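# Move the yellow sponge from the shelf to the desk

## Task

A little yellow sponge sits on a shelf, hidden behind some cartons. Get the sponge onto the desk, and make sure every carton ends up resting on a shelf. The robot must not tip over or finish leaning, or the task fails. Nothing may count as placed if it stays there only because the robot is holding or propping it at the end.

## Robot and tools

ROBOT. A Hello Robot Stretch 3 with one arm. It has a two-wheeled base (0.33 m long, 0.34 m wide), a lift that slides up a mast, and a telescoping arm that reaches out to the robot's RIGHT side. On the end is a wrist with yaw, pitch and roll, plus a gripper. The base cannot move sideways. To move the gripper forward or back along the shelf, you drive the base. Turning in place pivots around the point between the wheels, 0.05 m behind the front edge. With the arm pulled in and the wrist folded, a turn sweeps a circle of radius 0.28 m. An unfolded, level wrist reaches outside that circle. Cameras: head_camera and nav_camera sit on the head and are aimed with head_pan_rad and head_tilt_rad. wrist_camera rides on the gripper.

FRAMES. In the base frame the origin is on the floor between the drive wheels, x points forward, y to the left and z up. hand_pose is reported in this frame, at the point where closed fingertips meet. The odometry frame is the base frame as it stood when the scene began. Heading is positive to the left and runs from -3.142 to 3.142.

execute_actions. Takes "actions", a list that runs in order. An empty list just reports the state and returns images. Each action can have "robot" (a command), "steps" (1 to 450 control steps at 30 per second; 1 by default) and "until" (an early-exit condition, only allowed together with steps). {"steps": n} alone waits.
- base: one key only, and it is a relative offset from wherever the base is when that command starts. translate_m is metres, forward positive, |value| at most 1. rotate_rad is radians, counter-clockwise (left) positive, |value| at most 3.2.
- joints: absolute targets, named individually. Any joint you leave out keeps its old target. lift_m 0 to 1.1 (arm height on the mast). arm_m 0 to 0.52 (extension). wrist_yaw_rad -1.345 to 4.42: 0 points along the arm, positive swings toward the front, 3.0 folds it over the base. wrist_pitch_rad -1.57 to 0.451: 0 is level, negative tips the fingers down. wrist_roll_rad -2.911 to 2.911: at 0 the fingers sit level, side by side. gripper_m -0.089 to 0.179, where larger means wider. The actual fingertip gap is smaller than this number, by about 0.007 when nearly shut and 0.025 when fully open. head_pan_rad -3.953 to 1.73: 0 faces forward, positive turns left, -1.57 looks along the arm. head_tilt_rad -1.53 to 0.419: negative looks down.
- contact_limits: {"arm_m": effort %} from 1 to 100. It stops the arm once its effort hits that level. It applies until the next arm command. Lower values are gentler.
- A list of up to 8 commands makes a queue that runs in sequence. It can include {"pause_s": s} with s up to 15.
- {"stop": true} brakes everything and clears the queue.
Base and joint motions in one command start together. A new command takes over immediately and throws away the remainder of an older queue. If any value is invalid, the whole call is rejected.
until: {"robot": {"status": "ended"}} waits until nothing is moving and no queue is running. You can also compare fields, e.g. {"lift_m": [">", 0.3], "base_status": ["!=", "moving"]}. {"any": {"status": "ended"}} fires as soon as the first motion finishes.

zoom_image: camera (head_camera, nav_camera, wrist_camera) and region [x0, y0, x1, y1] in image pixels, up to 504x504. It gives a closer look at that camera's latest frame.

finished_scene: scene (integer). It ends the scene for good and reports success. Wait until all motion has ended first, since any leftover motion is braked.

RESULTS. base_status shows progress as (translate_m done of goal). joint_goals and joint_status give a word per joint: moving, done, off_target (came to rest short of the goal and may still be pushing), contact_stop (the joint hit something and went slack), time_out, stopped, not_commanded, or torque_fault (a wrist servo is off for 10 s and limp). The line with refusals, queue and queue_left tracks refused goals and the queue. Lines starting refused:, dropped: and replaced: explain what happened, with actions numbered from 0. on_its_own appears when the robot changed a goal by itself, when a joint is slack or off, when a motor's effort at rest is unusual, or when base_tilt has shifted 3 degrees or more. motor_effort is in % with the peak shown in brackets. base_tilt is in degrees, with forward and right positive. lidar_m gives 12 distances in 30-degree sectors, counter-clockwise from straight ahead, measured at 0.17 m height. wrist_depth_mm and head_depth_mm are 7x7 grids of depths.

GRIPPING. To grab, command gripper_m below the object's width. To let go, open at least 0.02 wider than where contact happened. Neither the reading nor "done" proves you are holding anything, so check with the cameras.

SPEED. Full base speed only works when stowed: lift_m < 0.30, arm_m < 0.03 and wrist_yaw_rad > 2.54.

AVOID. Only fold or unfold the wrist with lift_m between 0.32 and 0.95, wrist_pitch_rad -0.4 and roll near 0. After folding, the lift can go down to 0.25. With yaw below -0.4, keep pitch at -0.5 or lower. Pushing into something solid with the gripper above about 0.45 m can tip the robot, and so can pushing a second time after a contact_stop. Do not drive while gripping or hooking something fixed. If the base snags, reverse the last move in small steps. If base_tilt shows a lean, pull back the gripper and, if needed, lower the lift to about 0.2. Place objects gently rather than dropping them, and leave every carton standing on a shelf with nothing falling.

Each tool is called as name(argument=value, ...), one argument or row to a line, values as JSON.

## Session

execute_actions(
  actions=[],
)

Scene clock: 0.00 s.
robot.base_odometry: x=+0.000 y=+0.000 heading=+0.000 (m, m, rad; robot's odometry frame)
robot.turned_by_wheels: +0.000 (rad since the last result)
robot.turned_by_imu: +0.000 (rad since the last result)
robot.base_tilt: forward=+0.4 right=-2.1 (deg)
robot.lidar_m: 1.86 1.59 2.01 1.55 1.53 1.61 2.35 2.25 2.41 2.27 2.21 2.35
robot.head_depth_mm: 1989 2544 2596 2603 2623 2642 2065 / 1974 2396 2424 2443 2449 2490 2062 / 1959 2286 2285 2304 1828 2294 1879 / 1994 2157 2168 2185 1742 2209 2047 / 1981 2050 2053 2068 1747 2096 2058 / 1894 1934 1947 1963 1550 1999 1968 / 1821 1847 1866 1887 1538 1895 1895
robot.base_status: not_commanded
robot.joint_positions: lift_m=+0.565 arm_m=+0.003 wrist_yaw_rad=+3.038 wrist_pitch_rad=-0.403 wrist_roll_rad=+0.008 gripper_m=+0.037 head_pan_rad=-0.012 head_tilt_rad=+0.013
robot.joint_goals: lift_m=+0.565 arm_m=+0.003 wrist_yaw_rad=+3.038 wrist_pitch_rad=-0.403 wrist_roll_rad=+0.008 gripper_m=+0.037 head_pan_rad=-0.012 head_tilt_rad=+0.013
robot.joint_status: lift_m=not_commanded arm_m=not_commanded wrist_yaw_rad=not_commanded wrist_pitch_rad=not_commanded wrist_roll_rad=not_commanded gripper_m=not_commanded head_pan_rad=not_commanded head_tilt_rad=not_commanded
robot.measured_speeds: translate_m=+0.000 rotate_rad=+0.000 lift_m=+0.000 arm_m=+0.000 wrist_yaw_rad=+0.000 wrist_pitch_rad=+0.000 wrist_roll_rad=+0.000 head_pan_rad=+0.000 head_tilt_rad=+0.000
robot: refusals=0 queue=idle queue_left=0
robot.motor_effort: left_wheel=+1 right_wheel=-1 lift_m=+27 arm_m=+0 wrist_yaw_rad=+0 wrist_pitch_rad=+5 wrist_roll_rad=+1 gripper_m=+1 head_pan_rad=+1 head_tilt_rad=+3 (%)
robot.hand_pose: x=+0.0022 y=+0.0770 z=+0.5815 quat_wxyz=(+0.178, +0.702, +0.105, +0.682) (m; robot's base frame)
robot.wrist_depth_mm: - - - - - - - / - - - - - - - / - - - - - - - / - - - - - - - / - - - - - - - / 858 844 846 850 862 848 831 / 743 729 - 718 721 714 710
pictures: head_camera (sideways: a quarter turn clockwise sets it upright), nav_camera (sideways: a quarter turn counterclockwise sets it upright), wrist_camera
Images, in order (width x height): head_camera 896x504, nav_camera 672x504, wrist_camera 644x364.

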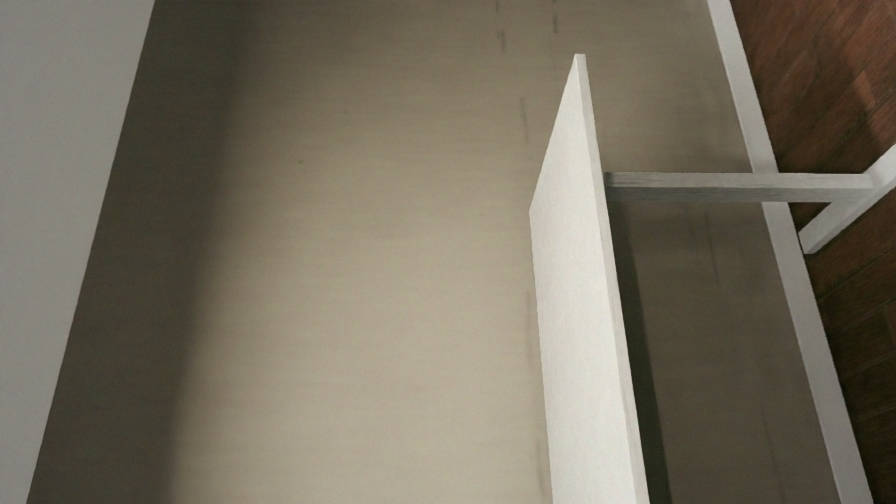

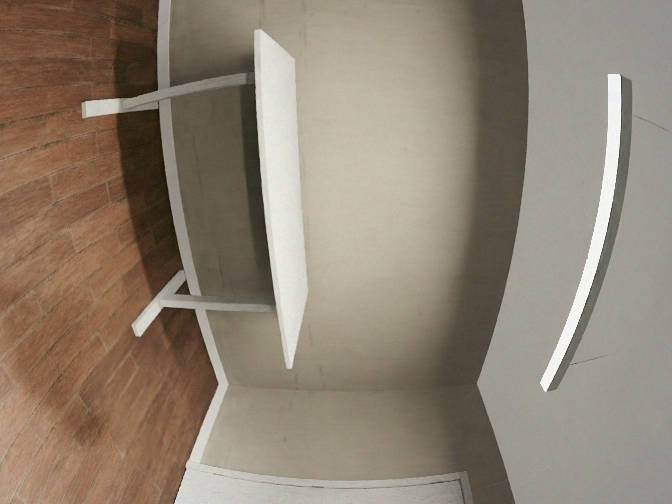

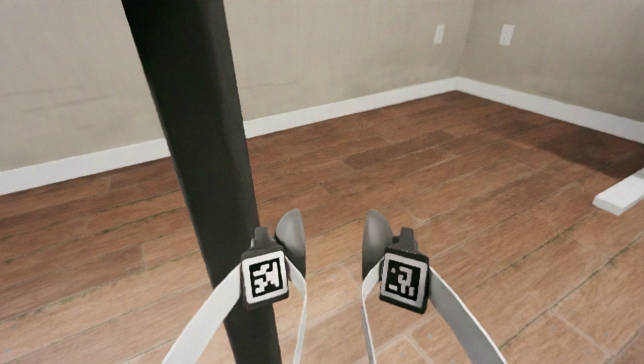

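execute_actions(
  actions=[
    {"robot":{"joints":{"head_pan_rad":-1.6,"head_tilt_rad":-0.3}},"steps":450,"until":{"robot":{"status":"ended"}}},
  ],
)

execute_actions(
  actions=[
    {"robot":{"joints":{"head_pan_rad":-3.1,"head_tilt_rad":-0.3}},"steps":450,"until":{"robot":{"status":"ended"}}},
  ],
)

Scene clock: 7.77 s.
robot.base_odometry: x=+0.000 y=+0.000 heading=+0.000 (m, m, rad; robot's odometry frame)
robot.turned_by_wheels: +0.000 (rad since the last result)
robot.turned_by_imu: +0.000 (rad since the last result)
robot.base_tilt: forward=+0.3 right=-1.8 (deg)
robot.lidar_m: 1.85 1.58 2.02 1.55 1.53 1.61 2.34 2.24 2.42 2.27 2.21 2.35
robot.head_depth_mm: 2466 2651 2841 3095 2412 1809 1441 / 2344 2473 2689 2882 2428 1801 1436 / 2229 2380 2521 2713 2424 1811 1440 / 2105 2248 2384 2559 2414 1797 1436 / 2015 2140 2270 2417 2400 1797 1439 / 1931 2037 2167 2293 2361 1794 1436 / 1853 1958 2060 2153 2269 1794 1433
robot.base_status: not_commanded
robot.joint_positions: lift_m=+0.565 arm_m=+0.003 wrist_yaw_rad=+3.038 wrist_pitch_rad=-0.403 wrist_roll_rad=+0.008 gripper_m=+0.037 head_pan_rad=-1.593 head_tilt_rad=-0.296
robot.joint_goals: lift_m=+0.565 arm_m=+0.003 wrist_yaw_rad=+3.038 wrist_pitch_rad=-0.403 wrist_roll_rad=+0.008 gripper_m=+0.037 head_pan_rad=-1.600 head_tilt_rad=-0.300
robot.joint_status: lift_m=not_commanded arm_m=not_commanded wrist_yaw_rad=not_commanded wrist_pitch_rad=not_commanded wrist_roll_rad=not_commanded gripper_m=not_commanded head_pan_rad=done head_tilt_rad=done
robot.measured_speeds: translate_m=+0.000 rotate_rad=+0.000 lift_m=+0.000 arm_m=+0.000 wrist_yaw_rad=+0.000 wrist_pitch_rad=+0.000 wrist_roll_rad=+0.000 head_pan_rad=+0.000 head_tilt_rad=+0.000
robot: refusals=0 queue=done queue_left=0
robot.motor_effort: left_wheel=+1(1) right_wheel=+0(1) lift_m=+28(28) arm_m=+0(0) wrist_yaw_rad=+0(0) wrist_pitch_rad=+4(5) wrist_roll_rad=+0(1) gripper_m=+0(1) head_pan_rad=-4(50) head_tilt_rad=-2(28) (%)
robot.hand_pose: x=+0.0022 y=+0.0770 z=+0.5815 quat_wxyz=(+0.178, +0.702, +0.105, +0.682) (m; robot's base frame)
robot.wrist_depth_mm: - - - - - - - / - - - - - - - / - - - - - - - / - - - - - - - / - - - - - - - / 873 852 855 826 839 817 832 / 735 733 - 716 726 713 716
pictures: head_camera (sideways: a quarter turn clockwise sets it upright), nav_camera (sideways: a quarter turn counterclockwise sets it upright), wrist_camera
Images, in order (width x height): head_camera 896x504, nav_camera 672x504, wrist_camera 644x364.

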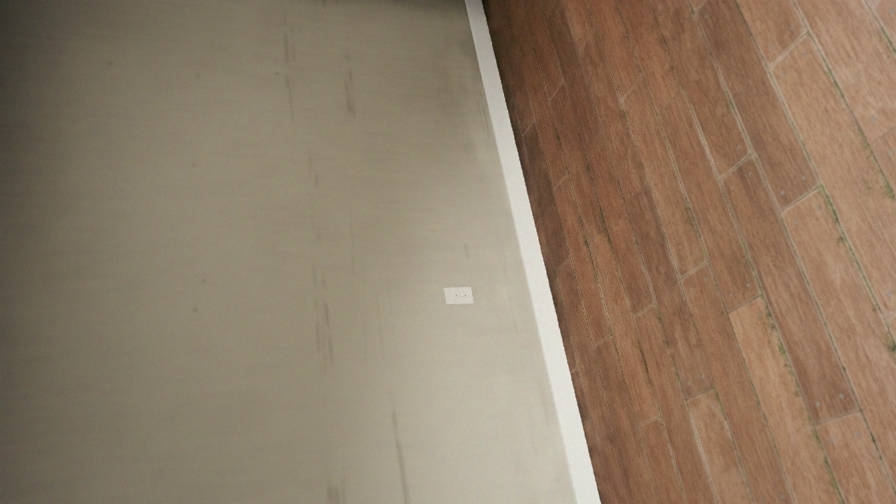

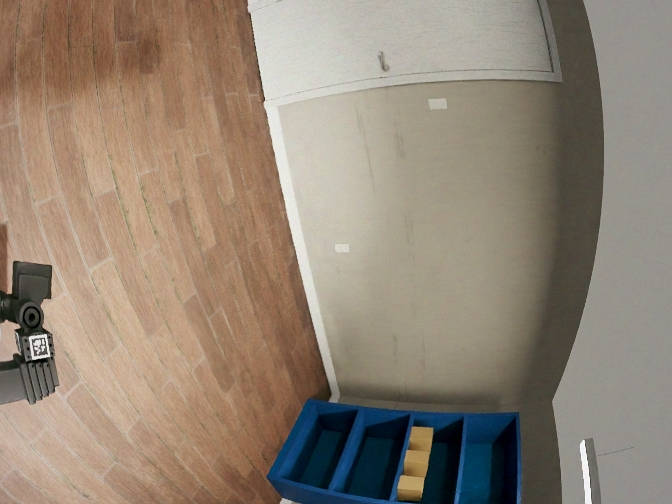

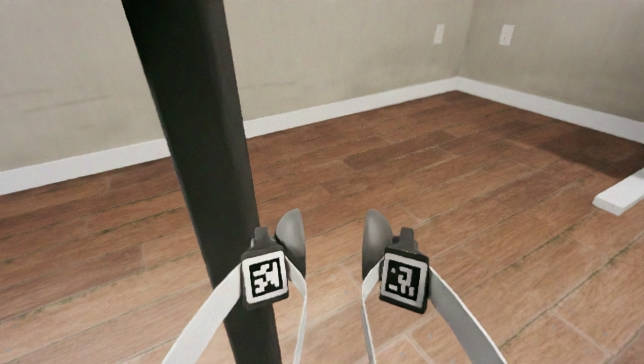

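Scene clock: 9.10 s.
robot.base_odometry: x=+0.000 y=+0.000 heading=+0.000 (m, m, rad; robot's odometry frame)
robot.turned_by_wheels: +0.000 (rad since the last result)
robot.turned_by_imu: +0.000 (rad since the last result)
robot.base_tilt: forward=+0.4 right=-2.0 (deg)
robot.lidar_m: 1.86 1.59 2.02 1.55 1.53 1.62 2.34 2.25 2.42 2.27 2.22 2.34
robot.head_depth_mm: 1977 2047 2113 2219 2212 1808 1432 / 2290 2374 2468 2574 2429 1799 1433 / 2565 2699 2879 3012 2425 1798 1434 / 2494 2646 2796 3005 2413 1795 1441 / 2113 2297 2472 2728 2430 1802 1432 / 2278 2431 2542 2652 2413 1785 1433 / 2220 2326 2403 2570 2316 1789 1433
robot.base_status: not_commanded
robot.joint_positions: lift_m=+0.565 arm_m=+0.003 wrist_yaw_rad=+3.038 wrist_pitch_rad=-0.403 wrist_roll_rad=+0.008 gripper_m=+0.037 head_pan_rad=-3.093 head_tilt_rad=-0.296
robot.joint_goals: lift_m=+0.565 arm_m=+0.003 wrist_yaw_rad=+3.038 wrist_pitch_rad=-0.403 wrist_roll_rad=+0.008 gripper_m=+0.037 head_pan_rad=-3.100 head_tilt_rad=-0.300
robot.joint_status: lift_m=not_commanded arm_m=not_commanded wrist_yaw_rad=not_commanded wrist_pitch_rad=not_commanded wrist_roll_rad=not_commanded gripper_m=not_commanded head_pan_rad=done head_tilt_rad=done
robot.measured_speeds: translate_m=+0.000 rotate_rad=+0.000 lift_m=+0.000 arm_m=+0.000 wrist_yaw_rad=+0.000 wrist_pitch_rad=+0.000 wrist_roll_rad=+0.000 head_pan_rad=+0.000 head_tilt_rad=+0.000
robot: refusals=0 queue=done queue_left=0
robot.motor_effort: left_wheel=+1(1) right_wheel=+0(1) lift_m=+27(28) arm_m=+0(0) wrist_yaw_rad=+0(0) wrist_pitch_rad=+5(5) wrist_roll_rad=+0(0) gripper_m=+1(0) head_pan_rad=-5(54) head_tilt_rad=-3(2) (%)
robot.hand_pose: x=+0.0022 y=+0.0770 z=+0.5815 quat_wxyz=(+0.178, +0.702, +0.105, +0.682) (m; robot's base frame)
robot.wrist_depth_mm: - - - - - - - / - - - - - - - / - - - - - - - / - - - - - - - / - - - - - - - / 859 861 843 836 848 844 827 / 756 734 - 719 729 713 722
pictures: head_camera (sideways: a quarter turn clockwise sets it upright), nav_camera (sideways: a quarter turn counterclockwise sets it upright), wrist_camera
Images, in order (width x height): head_camera 896x504, nav_camera 672x504, wrist_camera 644x364.

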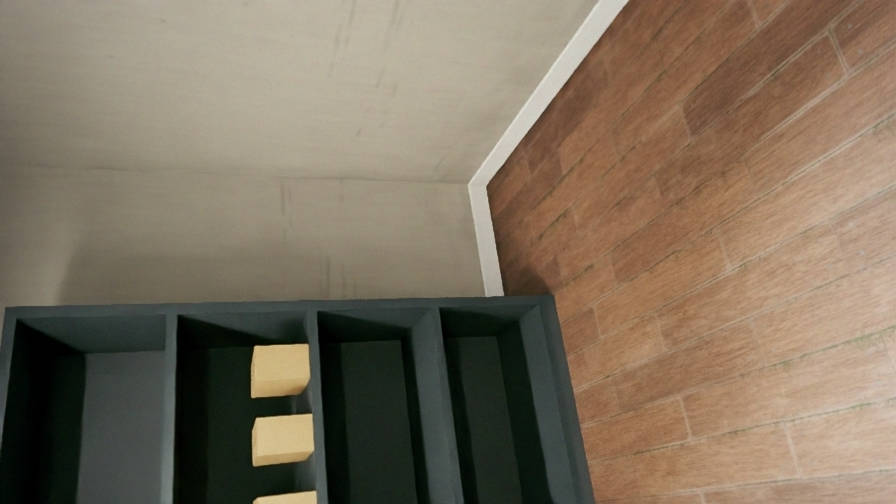

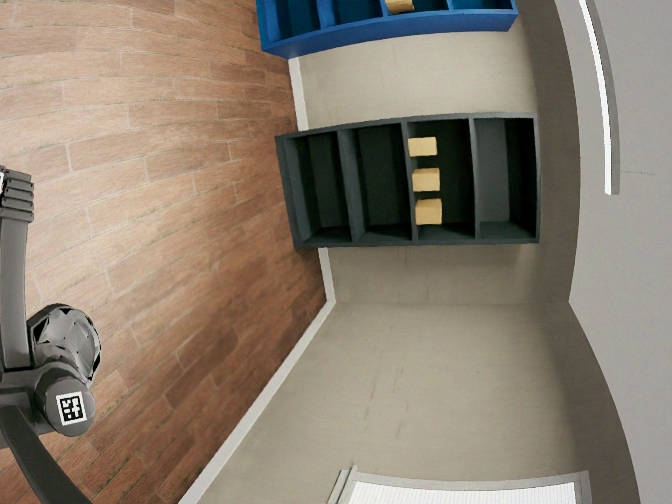

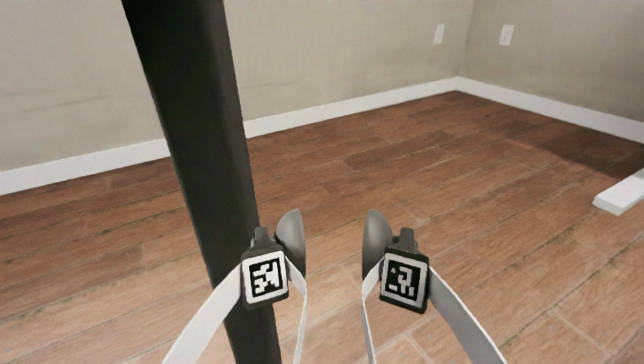

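execute_actions(
  actions=[
    {"robot":[{"joints":{"lift_m":0.28,"head_pan_rad":-3.14,"head_tilt_rad":-0.2},"base":{"rotate_rad":0.5}},{"base":{"translate_m":-1.0}}],"steps":450,"until":{"robot":{"status":"ended"}}},
  ],
)

Scene clock: 30.00 s.
robot.base_odometry: x=-0.878 y=-0.479 heading=+0.500 (m, m, rad; robot's odometry frame)
robot.turned_by_wheels: +0.500 (rad since the last result)
robot.turned_by_imu: +0.490 (rad since the last result)
robot.base_tilt: forward=+0.4 right=-2.0 (deg)
robot.lidar_m: 2.58 2.13 1.60 1.56 1.64 1.47 1.26 1.49 2.11 2.19 2.29 2.73
robot.head_depth_mm: 1456 1509 1577 1259 1709 1754 1465 / 1472 1511 1601 1650 1699 1751 1474 / 1471 1528 1597 1550 1699 1754 1487 / 1459 1512 1594 1357 1518 1687 1474 / 1495 1580 1650 1736 1805 1896 1551 / 1501 1566 1648 1733 1850 1914 1554 / 1517 1593 1664 1756 1863 1909 1556
robot.base_status: done (translate_m -1.0000 of -1.0000)
robot.joint_positions: lift_m=+0.280 arm_m=+0.003 wrist_yaw_rad=+3.038 wrist_pitch_rad=-0.403 wrist_roll_rad=+0.008 gripper_m=+0.037 head_pan_rad=-3.133 head_tilt_rad=-0.210
robot.joint_goals: lift_m=+0.280 arm_m=+0.003 wrist_yaw_rad=+3.038 wrist_pitch_rad=-0.403 wrist_roll_rad=+0.008 gripper_m=+0.037 head_pan_rad=-3.140 head_tilt_rad=-0.200
robot.joint_status: lift_m=done arm_m=not_commanded wrist_yaw_rad=not_commanded wrist_pitch_rad=not_commanded wrist_roll_rad=not_commanded gripper_m=not_commanded head_pan_rad=done head_tilt_rad=done
robot.measured_speeds: translate_m=+0.000 rotate_rad=+0.000 lift_m=+0.000 arm_m=+0.000 wrist_yaw_rad=+0.000 wrist_pitch_rad=+0.000 wrist_roll_rad=+0.000 head_pan_rad=+0.000 head_tilt_rad=+0.000
robot: refusals=0 queue=done queue_left=0
robot.motor_effort: left_wheel=+0(7) right_wheel=+0(3) lift_m=+19(27) arm_m=+0(0) wrist_yaw_rad=+0(0) wrist_pitch_rad=+5(5) wrist_roll_rad=+0(0) gripper_m=+1(1) head_pan_rad=-4(13) head_tilt_rad=+6(21) (%)
robot.hand_pose: x=+0.0022 y=+0.0770 z=+0.2964 quat_wxyz=(+0.178, +0.702, +0.105, +0.682) (m; robot's base frame)
robot.wrist_depth_mm: - - - - - - - / - - - - - - - / - - - - - - 985 / 783 782 768 762 755 737 748 / 617 613 - 612 629 591 584 / 514 506 - 523 500 494 494 / 448 - - - 425 422 419
pictures: head_camera (sideways: a quarter turn clockwise sets it upright), nav_camera (sideways: a quarter turn counterclockwise sets it upright), wrist_camera
Images, in order (width x height): head_camera 896x504, nav_camera 672x504, wrist_camera 644x364.

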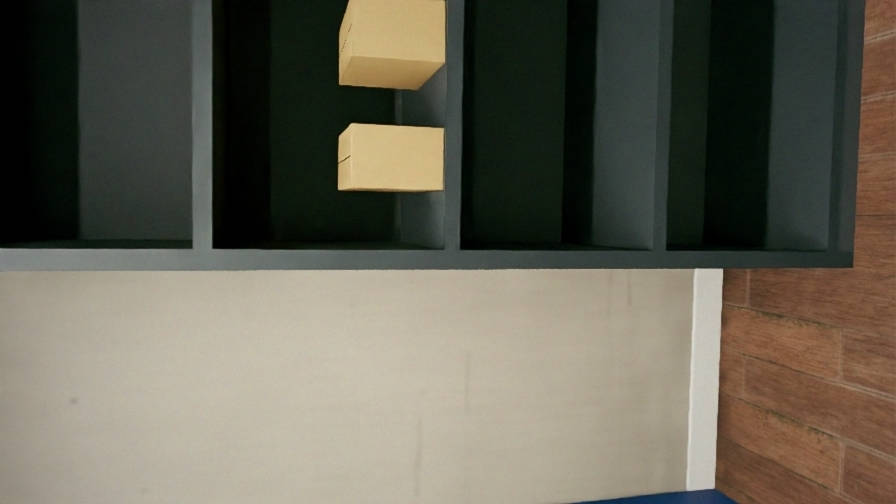

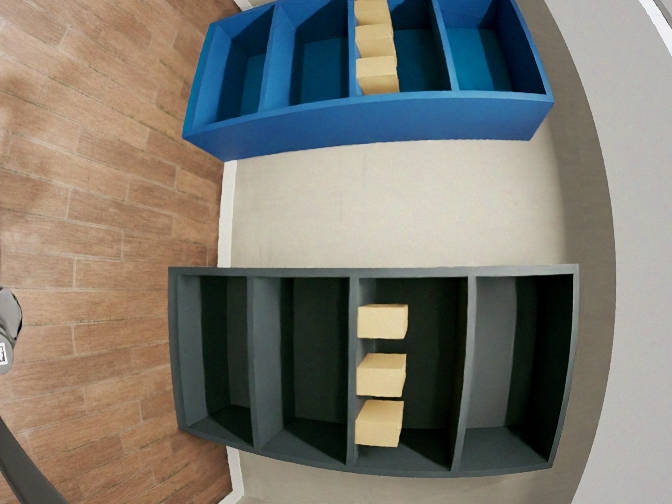

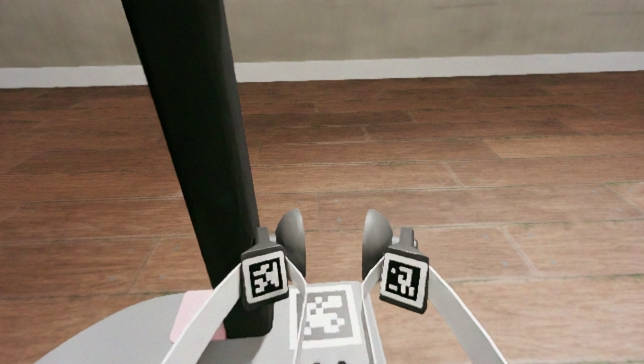

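execute_actions(
  actions=[
    {"robot":[{"base":{"translate_m":-0.6}},{"joints":{"head_pan_rad":-2.0,"head_tilt_rad":-0.3},"base":{"rotate_rad":-1.63}}],"steps":450,"until":{"robot":{"status":"ended"}}},
  ],
)

execute_actions(
  actions=[
    {"robot":[{"joints":{"head_pan_rad":-0.75,"head_tilt_rad":-0.2}}],"steps":450,"until":{"robot":{"status":"ended"}}},
  ],
)

Scene clock: 51.20 s.
robot.base_odometry: x=-1.404 y=-0.767 heading=-1.130 (m, m, rad; robot's odometry frame)
robot.turned_by_wheels: -1.630 (rad since the last result)
robot.turned_by_imu: -1.611 (rad since the last result)
robot.base_tilt: forward=+0.4 right=-1.9 (deg)
robot.lidar_m: 2.16 2.23 3.01 3.15 2.28 1.65 1.59 1.04 1.13 0.66 1.13 1.03
robot.head_depth_mm: 937 1014 861 892 1150 1145 1254 / 807 1163 922 875 1324 1118 1347 / 810 1159 977 783 1381 1074 1313 / 812 1094 851 765 1316 1069 1243 / 683 1045 1089 848 1258 1069 934 / 686 1001 1017 667 1200 1070 878 / 591 956 982 662 1131 1068 853
robot.base_status: done (rotate_rad -1.6299 of -1.6300)
robot.joint_positions: lift_m=+0.280 arm_m=+0.003 wrist_yaw_rad=+3.038 wrist_pitch_rad=-0.403 wrist_roll_rad=+0.008 gripper_m=+0.037 head_pan_rad=-2.007 head_tilt_rad=-0.297
robot.joint_goals: lift_m=+0.280 arm_m=+0.003 wrist_yaw_rad=+3.038 wrist_pitch_rad=-0.403 wrist_roll_rad=+0.008 gripper_m=+0.037 head_pan_rad=-2.000 head_tilt_rad=-0.300
robot.joint_status: lift_m=done arm_m=not_commanded wrist_yaw_rad=not_commanded wrist_pitch_rad=not_commanded wrist_roll_rad=not_commanded gripper_m=not_commanded head_pan_rad=done head_tilt_rad=done
robot.measured_speeds: translate_m=+0.000 rotate_rad=+0.000 lift_m=+0.000 arm_m=+0.000 wrist_yaw_rad=+0.000 wrist_pitch_rad=+0.000 wrist_roll_rad=+0.000 head_pan_rad=+0.000 head_tilt_rad=+0.000
robot: refusals=0 queue=done queue_left=0
robot.motor_effort: left_wheel=+2(10) right_wheel=-2(5) lift_m=+18(19) arm_m=+0(0) wrist_yaw_rad=+0(1) wrist_pitch_rad=+5(5) wrist_roll_rad=+1(0) gripper_m=+0(0) head_pan_rad=+4(52) head_tilt_rad=-2(16) (%)
robot.hand_pose: x=+0.0022 y=+0.0770 z=+0.2964 quat_wxyz=(+0.178, +0.702, +0.105, +0.682) (m; robot's base frame)
robot.wrist_depth_mm: - - - - - - - / - - - - - - - / - - - - - - 982 / 782 777 767 767 759 735 740 / 617 609 - 601 623 593 584 / 506 507 - 523 499 492 492 / 444 - - - 424 424 419
pictures: head_camera (sideways: a quarter turn clockwise sets it upright), nav_camera (sideways: a quarter turn counterclockwise sets it upright), wrist_camera
Images, in order (width x height): head_camera 896x504, nav_camera 672x504, wrist_camera 644x364.

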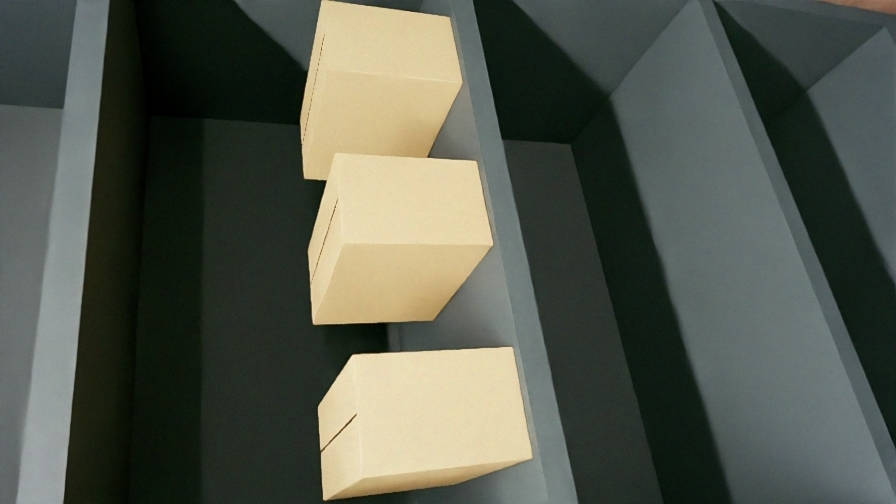

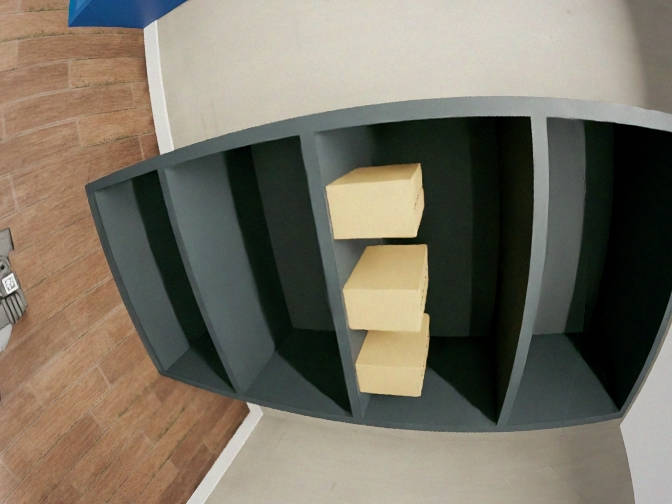

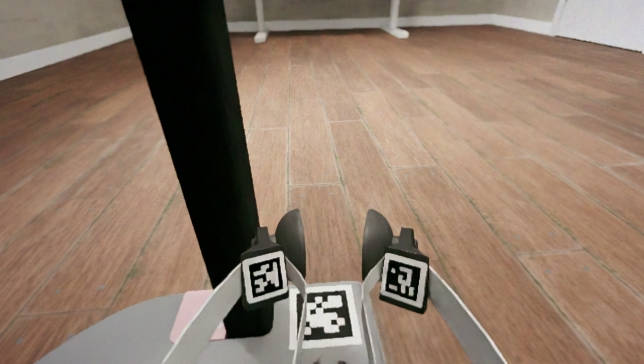

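Scene clock: 52.43 s.
robot.base_odometry: x=-1.404 y=-0.767 heading=-1.130 (m, m, rad; robot's odometry frame)
robot.turned_by_wheels: +0.000 (rad since the last result)
robot.turned_by_imu: +0.000 (rad since the last result)
robot.base_tilt: forward=+0.3 right=-1.9 (deg)
robot.lidar_m: 2.16 2.24 3.01 3.15 2.28 1.65 1.59 1.04 1.12 0.66 1.12 1.03
robot.head_depth_mm: 1071 1114 1157 1196 1242 1294 1346 / 1120 1171 1232 1291 1359 1429 1463 / 1010 1064 1124 1194 1267 1353 1422 / 915 960 1010 1062 1124 1190 1262 / 1525 1136 1132 1129 1601 1308 1413 / 1645 1655 1740 1303 1694 1805 1506 / 1523 1592 1599 1687 1762 1843 1547
robot.base_status: done (rotate_rad -1.6299 of -1.6300)
robot.joint_positions: lift_m=+0.280 arm_m=+0.003 wrist_yaw_rad=+3.038 wrist_pitch_rad=-0.403 wrist_roll_rad=+0.008 gripper_m=+0.037 head_pan_rad=-0.757 head_tilt_rad=-0.211
robot.joint_goals: lift_m=+0.280 arm_m=+0.003 wrist_yaw_rad=+3.038 wrist_pitch_rad=-0.403 wrist_roll_rad=+0.008 gripper_m=+0.037 head_pan_rad=-0.750 head_tilt_rad=-0.200
robot.joint_status: lift_m=done arm_m=not_commanded wrist_yaw_rad=not_commanded wrist_pitch_rad=not_commanded wrist_roll_rad=not_commanded gripper_m=not_commanded head_pan_rad=done head_tilt_rad=done
robot.measured_speeds: translate_m=+0.000 rotate_rad=+0.000 lift_m=+0.000 arm_m=+0.000 wrist_yaw_rad=+0.000 wrist_pitch_rad=+0.000 wrist_roll_rad=+0.000 head_pan_rad=+0.000 head_tilt_rad=+0.000
robot: refusals=0 queue=done queue_left=0
robot.motor_effort: left_wheel=+2(3) right_wheel=-2(2) lift_m=+19(19) arm_m=+0(1) wrist_yaw_rad=+1(0) wrist_pitch_rad=+4(4) wrist_roll_rad=+0(0) gripper_m=+0(1) head_pan_rad=+4(51) head_tilt_rad=+7(19) (%)
robot.hand_pose: x=+0.0022 y=+0.0770 z=+0.2964 quat_wxyz=(+0.178, +0.702, +0.105, +0.682) (m; robot's base frame)
robot.wrist_depth_mm: - - - - - - - / - - - - - - - / - - - - - - 968 / 771 784 770 755 747 754 730 / 617 614 - 604 626 598 591 / 508 513 - 523 498 496 493 / 447 - - - 422 423 421
pictures: head_camera (sideways: a quarter turn clockwise sets it upright), nav_camera (sideways: a quarter turn counterclockwise sets it upright), wrist_camera
Images, in order (width x height): head_camera 896x504, nav_camera 672x504, wrist_camera 644x364.

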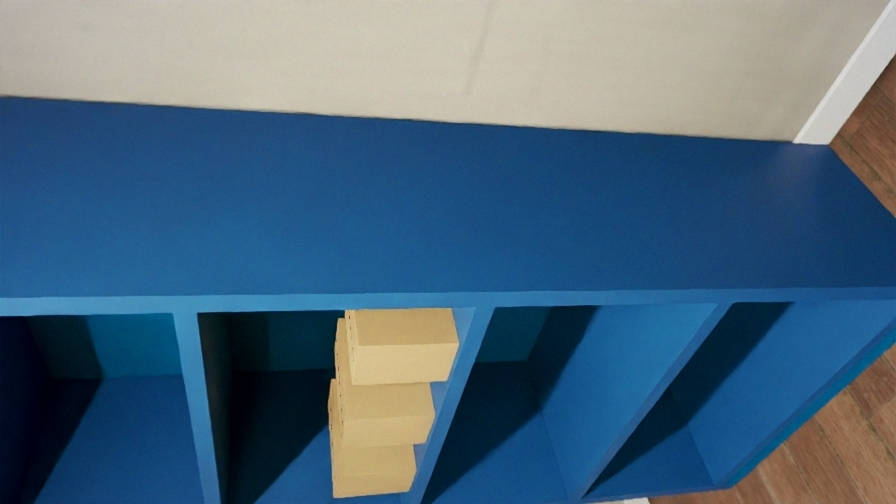

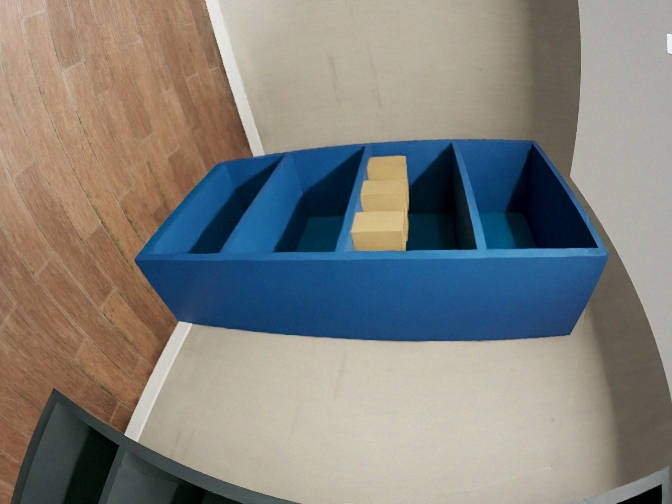

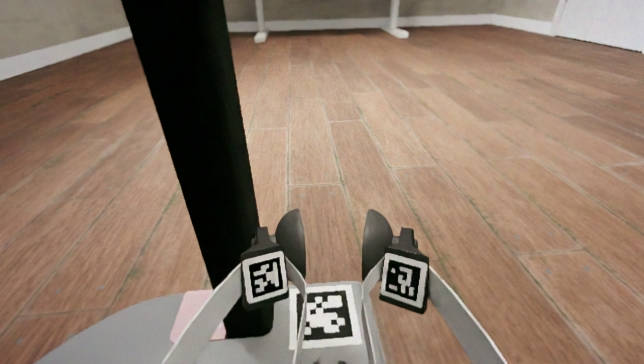

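execute_actions(
  actions=[
    {"robot":[{"base":{"translate_m":-0.2},"joints":{"head_pan_rad":-1.75,"head_tilt_rad":-0.3}}],"steps":450,"until":{"robot":{"status":"ended"}}},
  ],
)

execute_actions(
  actions=[
    {"robot":[{"base":{"translate_m":-0.2},"joints":{"head_pan_rad":-1.5,"head_tilt_rad":-0.3}}],"steps":450,"until":{"robot":{"status":"ended"}}},
  ],
)

execute_actions(
  actions=[
    {"robot":[{"base":{"translate_m":-0.2},"joints":{"head_pan_rad":-1.35,"head_tilt_rad":-0.3}}],"steps":450,"until":{"robot":{"status":"ended"}}},
  ],
)

Scene clock: 62.27 s.
robot.base_odometry: x=-1.490 y=-0.586 heading=-1.130 (m, m, rad; robot's odometry frame)
robot.turned_by_wheels: +0.000 (rad since the last result)
robot.turned_by_imu: -0.001 (rad since the last result)
robot.base_tilt: forward=+0.4 right=-1.9 (deg)
robot.lidar_m: 2.35 2.44 3.29 3.60 2.00 1.45 1.39 1.44 0.89 0.94 0.70 1.19
robot.head_depth_mm: 672 1056 866 745 1210 1077 1172 / 674 1042 1089 833 1275 1073 1242 / 676 1023 1063 695 1264 1073 936 / 678 1009 862 720 1230 1074 904 / 587 987 1052 911 1210 1074 906 / 587 966 1008 652 1178 1071 877 / 587 952 989 646 1101 1069 849
robot.base_status: done (translate_m -0.2000 of -0.2000)
robot.joint_positions: lift_m=+0.280 arm_m=+0.003 wrist_yaw_rad=+3.038 wrist_pitch_rad=-0.403 wrist_roll_rad=+0.008 gripper_m=+0.037 head_pan_rad=-1.743 head_tilt_rad=-0.296
robot.joint_goals: lift_m=+0.280 arm_m=+0.003 wrist_yaw_rad=+3.038 wrist_pitch_rad=-0.403 wrist_roll_rad=+0.008 gripper_m=+0.037 head_pan_rad=-1.750 head_tilt_rad=-0.300
robot.joint_status: lift_m=done arm_m=not_commanded wrist_yaw_rad=not_commanded wrist_pitch_rad=not_commanded wrist_roll_rad=not_commanded gripper_m=not_commanded head_pan_rad=done head_tilt_rad=done
robot.measured_speeds: translate_m=+0.000 rotate_rad=+0.000 lift_m=+0.000 arm_m=+0.000 wrist_yaw_rad=+0.000 wrist_pitch_rad=+0.000 wrist_roll_rad=+0.000 head_pan_rad=+0.000 head_tilt_rad=+0.000
robot: refusals=0 queue=done queue_left=0
robot.motor_effort: left_wheel=+2(6) right_wheel=-2(4) lift_m=+18(19) arm_m=-1(0) wrist_yaw_rad=+0(1) wrist_pitch_rad=+5(5) wrist_roll_rad=+0(0) gripper_m=+0(0) head_pan_rad=-5(52) head_tilt_rad=-2(15) (%)
robot.hand_pose: x=+0.0022 y=+0.0770 z=+0.2964 quat_wxyz=(+0.178, +0.702, +0.105, +0.682) (m; robot's base frame)
robot.wrist_depth_mm: - - - - - - - / - - - - - - - / - - - - - - 1000 / 779 775 764 775 757 744 738 / 623 608 - 608 618 597 580 / 513 509 - 524 499 491 488 / 446 - - - 422 424 421
pictures: head_camera (sideways: a quarter turn clockwise sets it upright), nav_camera (sideways: a quarter turn counterclockwise sets it upright), wrist_camera
Images, in order (width x height): head_camera 896x504, nav_camera 672x504, wrist_camera 644x364.

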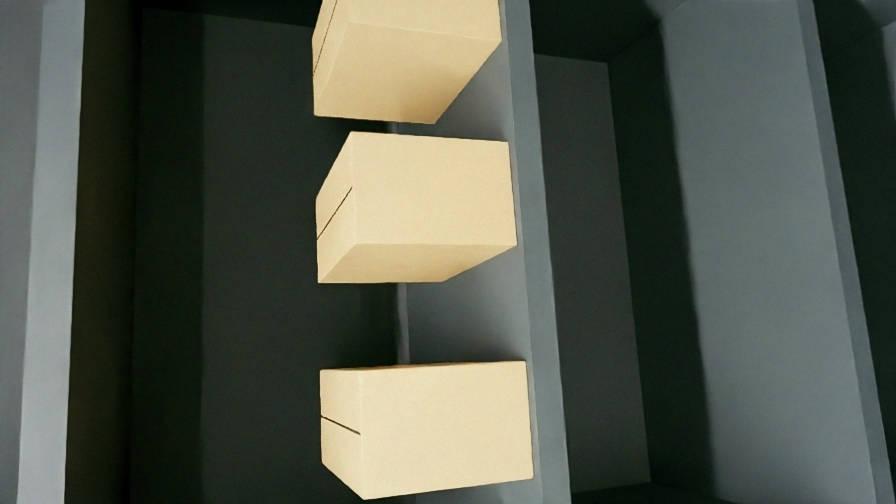

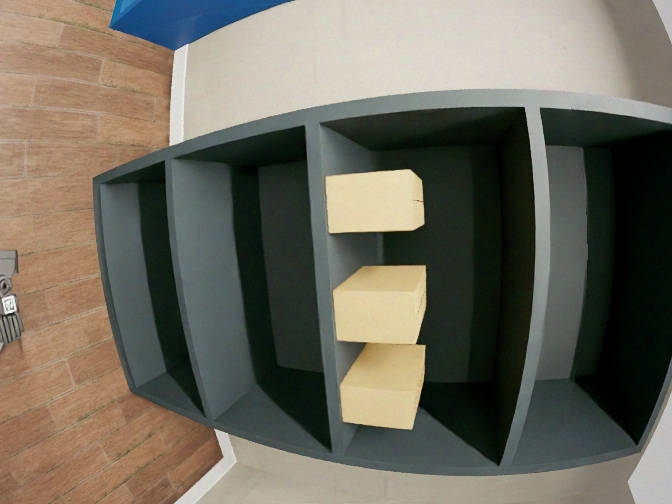

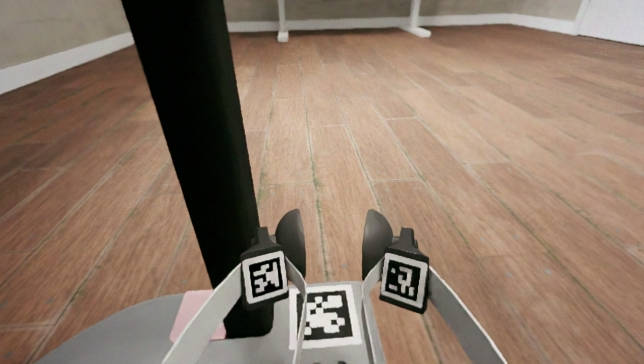

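Scene clock: 64.80 s.
robot.base_odometry: x=-1.575 y=-0.405 heading=-1.130 (m, m, rad; robot's odometry frame)
robot.turned_by_wheels: +0.000 (rad since the last result)
robot.turned_by_imu: -0.001 (rad since the last result)
robot.base_tilt: forward=+0.3 right=-1.8 (deg)
robot.lidar_m: 2.55 2.65 3.41 3.16 1.71 1.24 1.20 1.24 0.77 1.11 0.80 1.36
robot.head_depth_mm: 578 976 1011 669 1191 1075 881 / 581 983 1033 852 1199 1081 906 / 583 983 1022 675 1204 1070 905 / 680 991 854 670 1216 1071 905 / 682 994 1057 900 1223 1071 905 / 682 1004 852 698 1231 1070 906 / 684 998 977 684 1061 1034 934
robot.base_status: done (translate_m -0.2000 of -0.2000)
robot.joint_positions: lift_m=+0.280 arm_m=+0.003 wrist_yaw_rad=+3.038 wrist_pitch_rad=-0.403 wrist_roll_rad=+0.008 gripper_m=+0.037 head_pan_rad=-1.507 head_tilt_rad=-0.296
robot.joint_goals: lift_m=+0.280 arm_m=+0.003 wrist_yaw_rad=+3.038 wrist_pitch_rad=-0.403 wrist_roll_rad=+0.008 gripper_m=+0.037 head_pan_rad=-1.500 head_tilt_rad=-0.300
robot.joint_status: lift_m=done arm_m=not_commanded wrist_yaw_rad=not_commanded wrist_pitch_rad=not_commanded wrist_roll_rad=not_commanded gripper_m=not_commanded head_pan_rad=done head_tilt_rad=done
robot.measured_speeds: translate_m=+0.000 rotate_rad=+0.000 lift_m=+0.000 arm_m=+0.000 wrist_yaw_rad=+0.000 wrist_pitch_rad=+0.000 wrist_roll_rad=+0.000 head_pan_rad=+0.000 head_tilt_rad=+0.000
robot: refusals=0 queue=done queue_left=0
robot.motor_effort: left_wheel=+3(8) right_wheel=-2(6) lift_m=+18(20) arm_m=+0(0) wrist_yaw_rad=+0(0) wrist_pitch_rad=+5(5) wrist_roll_rad=+0(0) gripper_m=+1(0) head_pan_rad=+4(30) head_tilt_rad=-1(1) (%)
robot.hand_pose: x=+0.0022 y=+0.0770 z=+0.2964 quat_wxyz=(+0.178, +0.702, +0.105, +0.682) (m; robot's base frame)
robot.wrist_depth_mm: - - - - - - - / - - - - - - - / - - - - - - 978 / 786 776 766 761 741 744 733 / 626 613 - 596 625 598 583 / 509 509 - 521 501 494 489 / 453 - - - 426 423 420
pictures: head_camera (sideways: a quarter turn clockwise sets it upright), nav_camera (sideways: a quarter turn counterclockwise sets it upright), wrist_camera
Images, in order (width x height): head_camera 896x504, nav_camera 672x504, wrist_camera 644x364.

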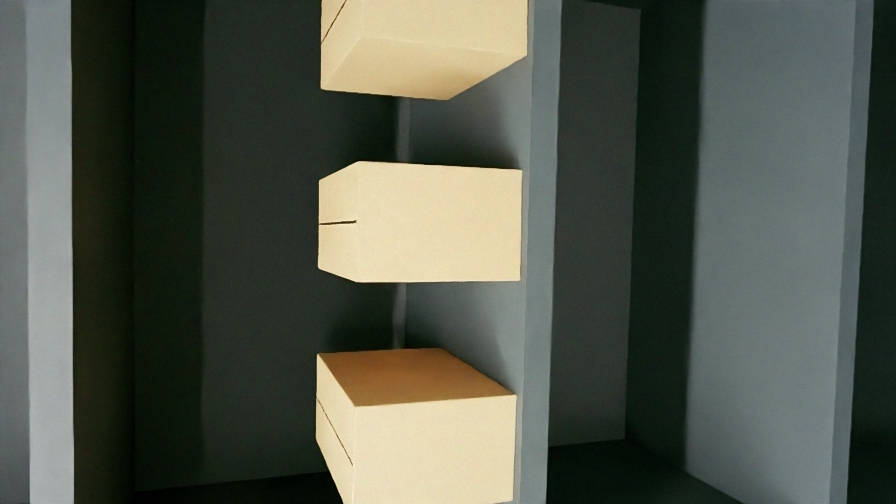

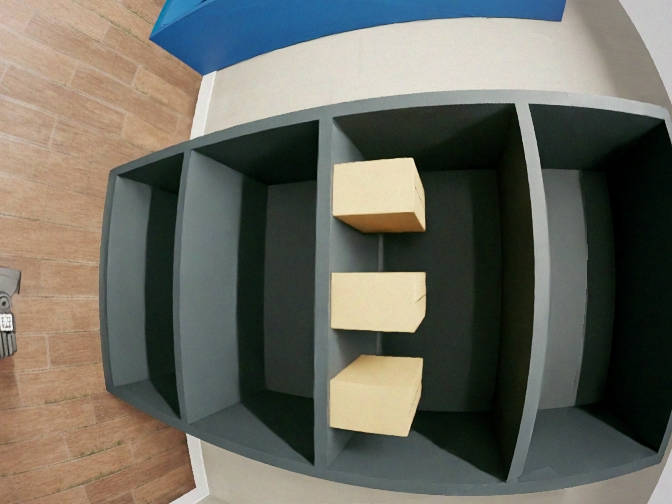

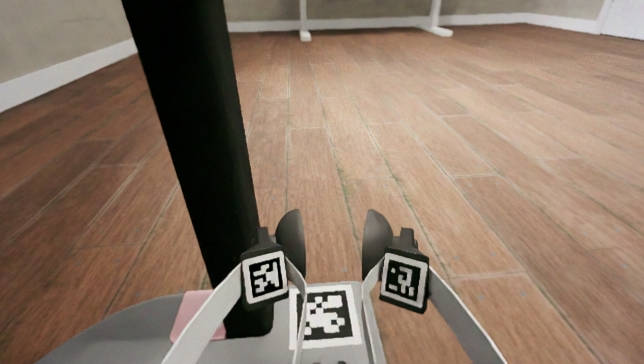

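Scene clock: 67.33 s.
robot.base_odometry: x=-1.660 y=-0.224 heading=-1.130 (m, m, rad; robot's odometry frame)
robot.turned_by_wheels: +0.000 (rad since the last result)
robot.turned_by_imu: -0.001 (rad since the last result)
robot.base_tilt: forward=+0.4 right=-2.0 (deg)
robot.lidar_m: 2.76 2.85 3.48 3.14 1.43 1.04 1.00 1.03 0.70 0.75 0.92 0.93
robot.head_depth_mm: 579 956 995 651 1097 1054 852 / 582 974 1007 654 1179 1071 880 / 678 991 1055 916 1214 1075 907 / 679 1015 1046 725 1251 1072 933 / 681 1033 1070 704 1261 1066 934 / 684 1056 1097 847 1301 1071 1242 / 685 1068 846 753 1216 1071 1244
robot.base_status: done (translate_m -0.2000 of -0.2000)
robot.joint_positions: lift_m=+0.280 arm_m=+0.003 wrist_yaw_rad=+3.038 wrist_pitch_rad=-0.403 wrist_roll_rad=+0.008 gripper_m=+0.037 head_pan_rad=-1.357 head_tilt_rad=-0.296
robot.joint_goals: lift_m=+0.280 arm_m=+0.003 wrist_yaw_rad=+3.038 wrist_pitch_rad=-0.403 wrist_roll_rad=+0.008 gripper_m=+0.037 head_pan_rad=-1.350 head_tilt_rad=-0.300
robot.joint_status: lift_m=done arm_m=not_commanded wrist_yaw_rad=not_commanded wrist_pitch_rad=not_commanded wrist_roll_rad=not_commanded gripper_m=not_commanded head_pan_rad=done head_tilt_rad=done
robot.measured_speeds: translate_m=+0.000 rotate_rad=+0.000 lift_m=+0.000 arm_m=+0.000 wrist_yaw_rad=+0.000 wrist_pitch_rad=+0.000 wrist_roll_rad=+0.000 head_pan_rad=+0.000 head_tilt_rad=+0.000
robot: refusals=0 queue=done queue_left=0
robot.motor_effort: left_wheel=+3(6) right_wheel=-2(6) lift_m=+19(19) arm_m=+0(0) wrist_yaw_rad=+0(0) wrist_pitch_rad=+5(4) wrist_roll_rad=+0(0) gripper_m=+0(1) head_pan_rad=+4(23) head_tilt_rad=-2(4) (%)
robot.hand_pose: x=+0.0022 y=+0.0770 z=+0.2964 quat_wxyz=(+0.178, +0.702, +0.105, +0.682) (m; robot's base frame)
robot.wrist_depth_mm: - - - - - - - / - - - - - - - / - - - - - - 992 / 797 783 764 747 743 744 737 / 622 613 - 602 635 593 595 / 510 511 - 528 500 494 492 / 450 - - - 424 424 420
pictures: head_camera (sideways: a quarter turn clockwise sets it upright), nav_camera (sideways: a quarter turn counterclockwise sets it upright), wrist_camera
Images, in order (width x height): head_camera 896x504, nav_camera 672x504, wrist_camera 644x364.

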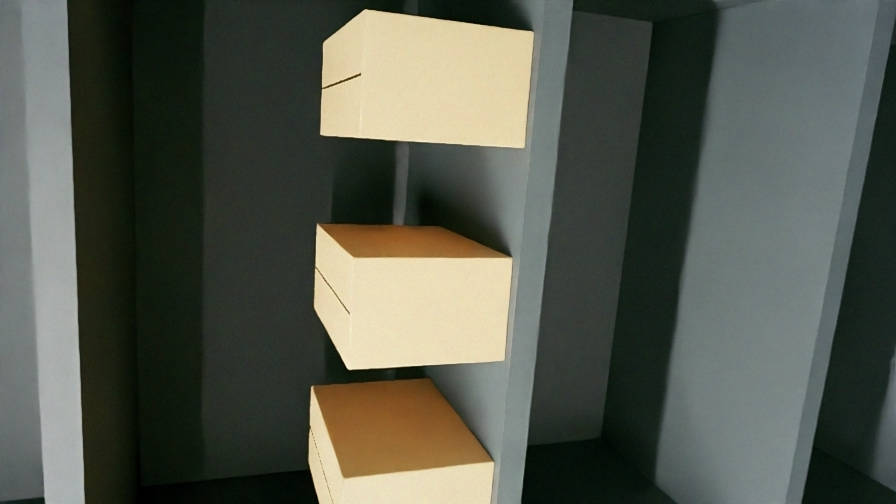

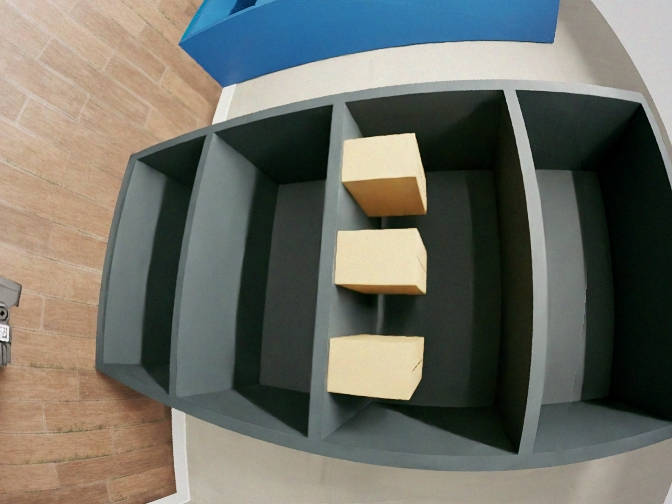

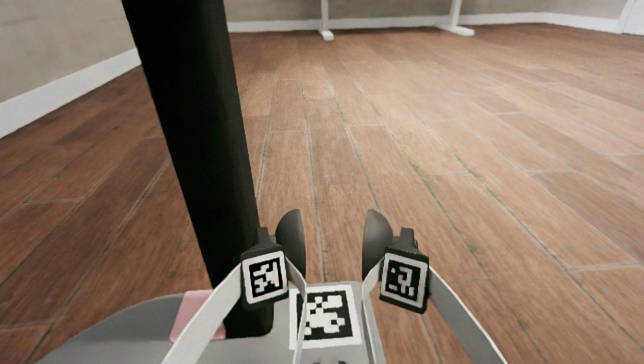

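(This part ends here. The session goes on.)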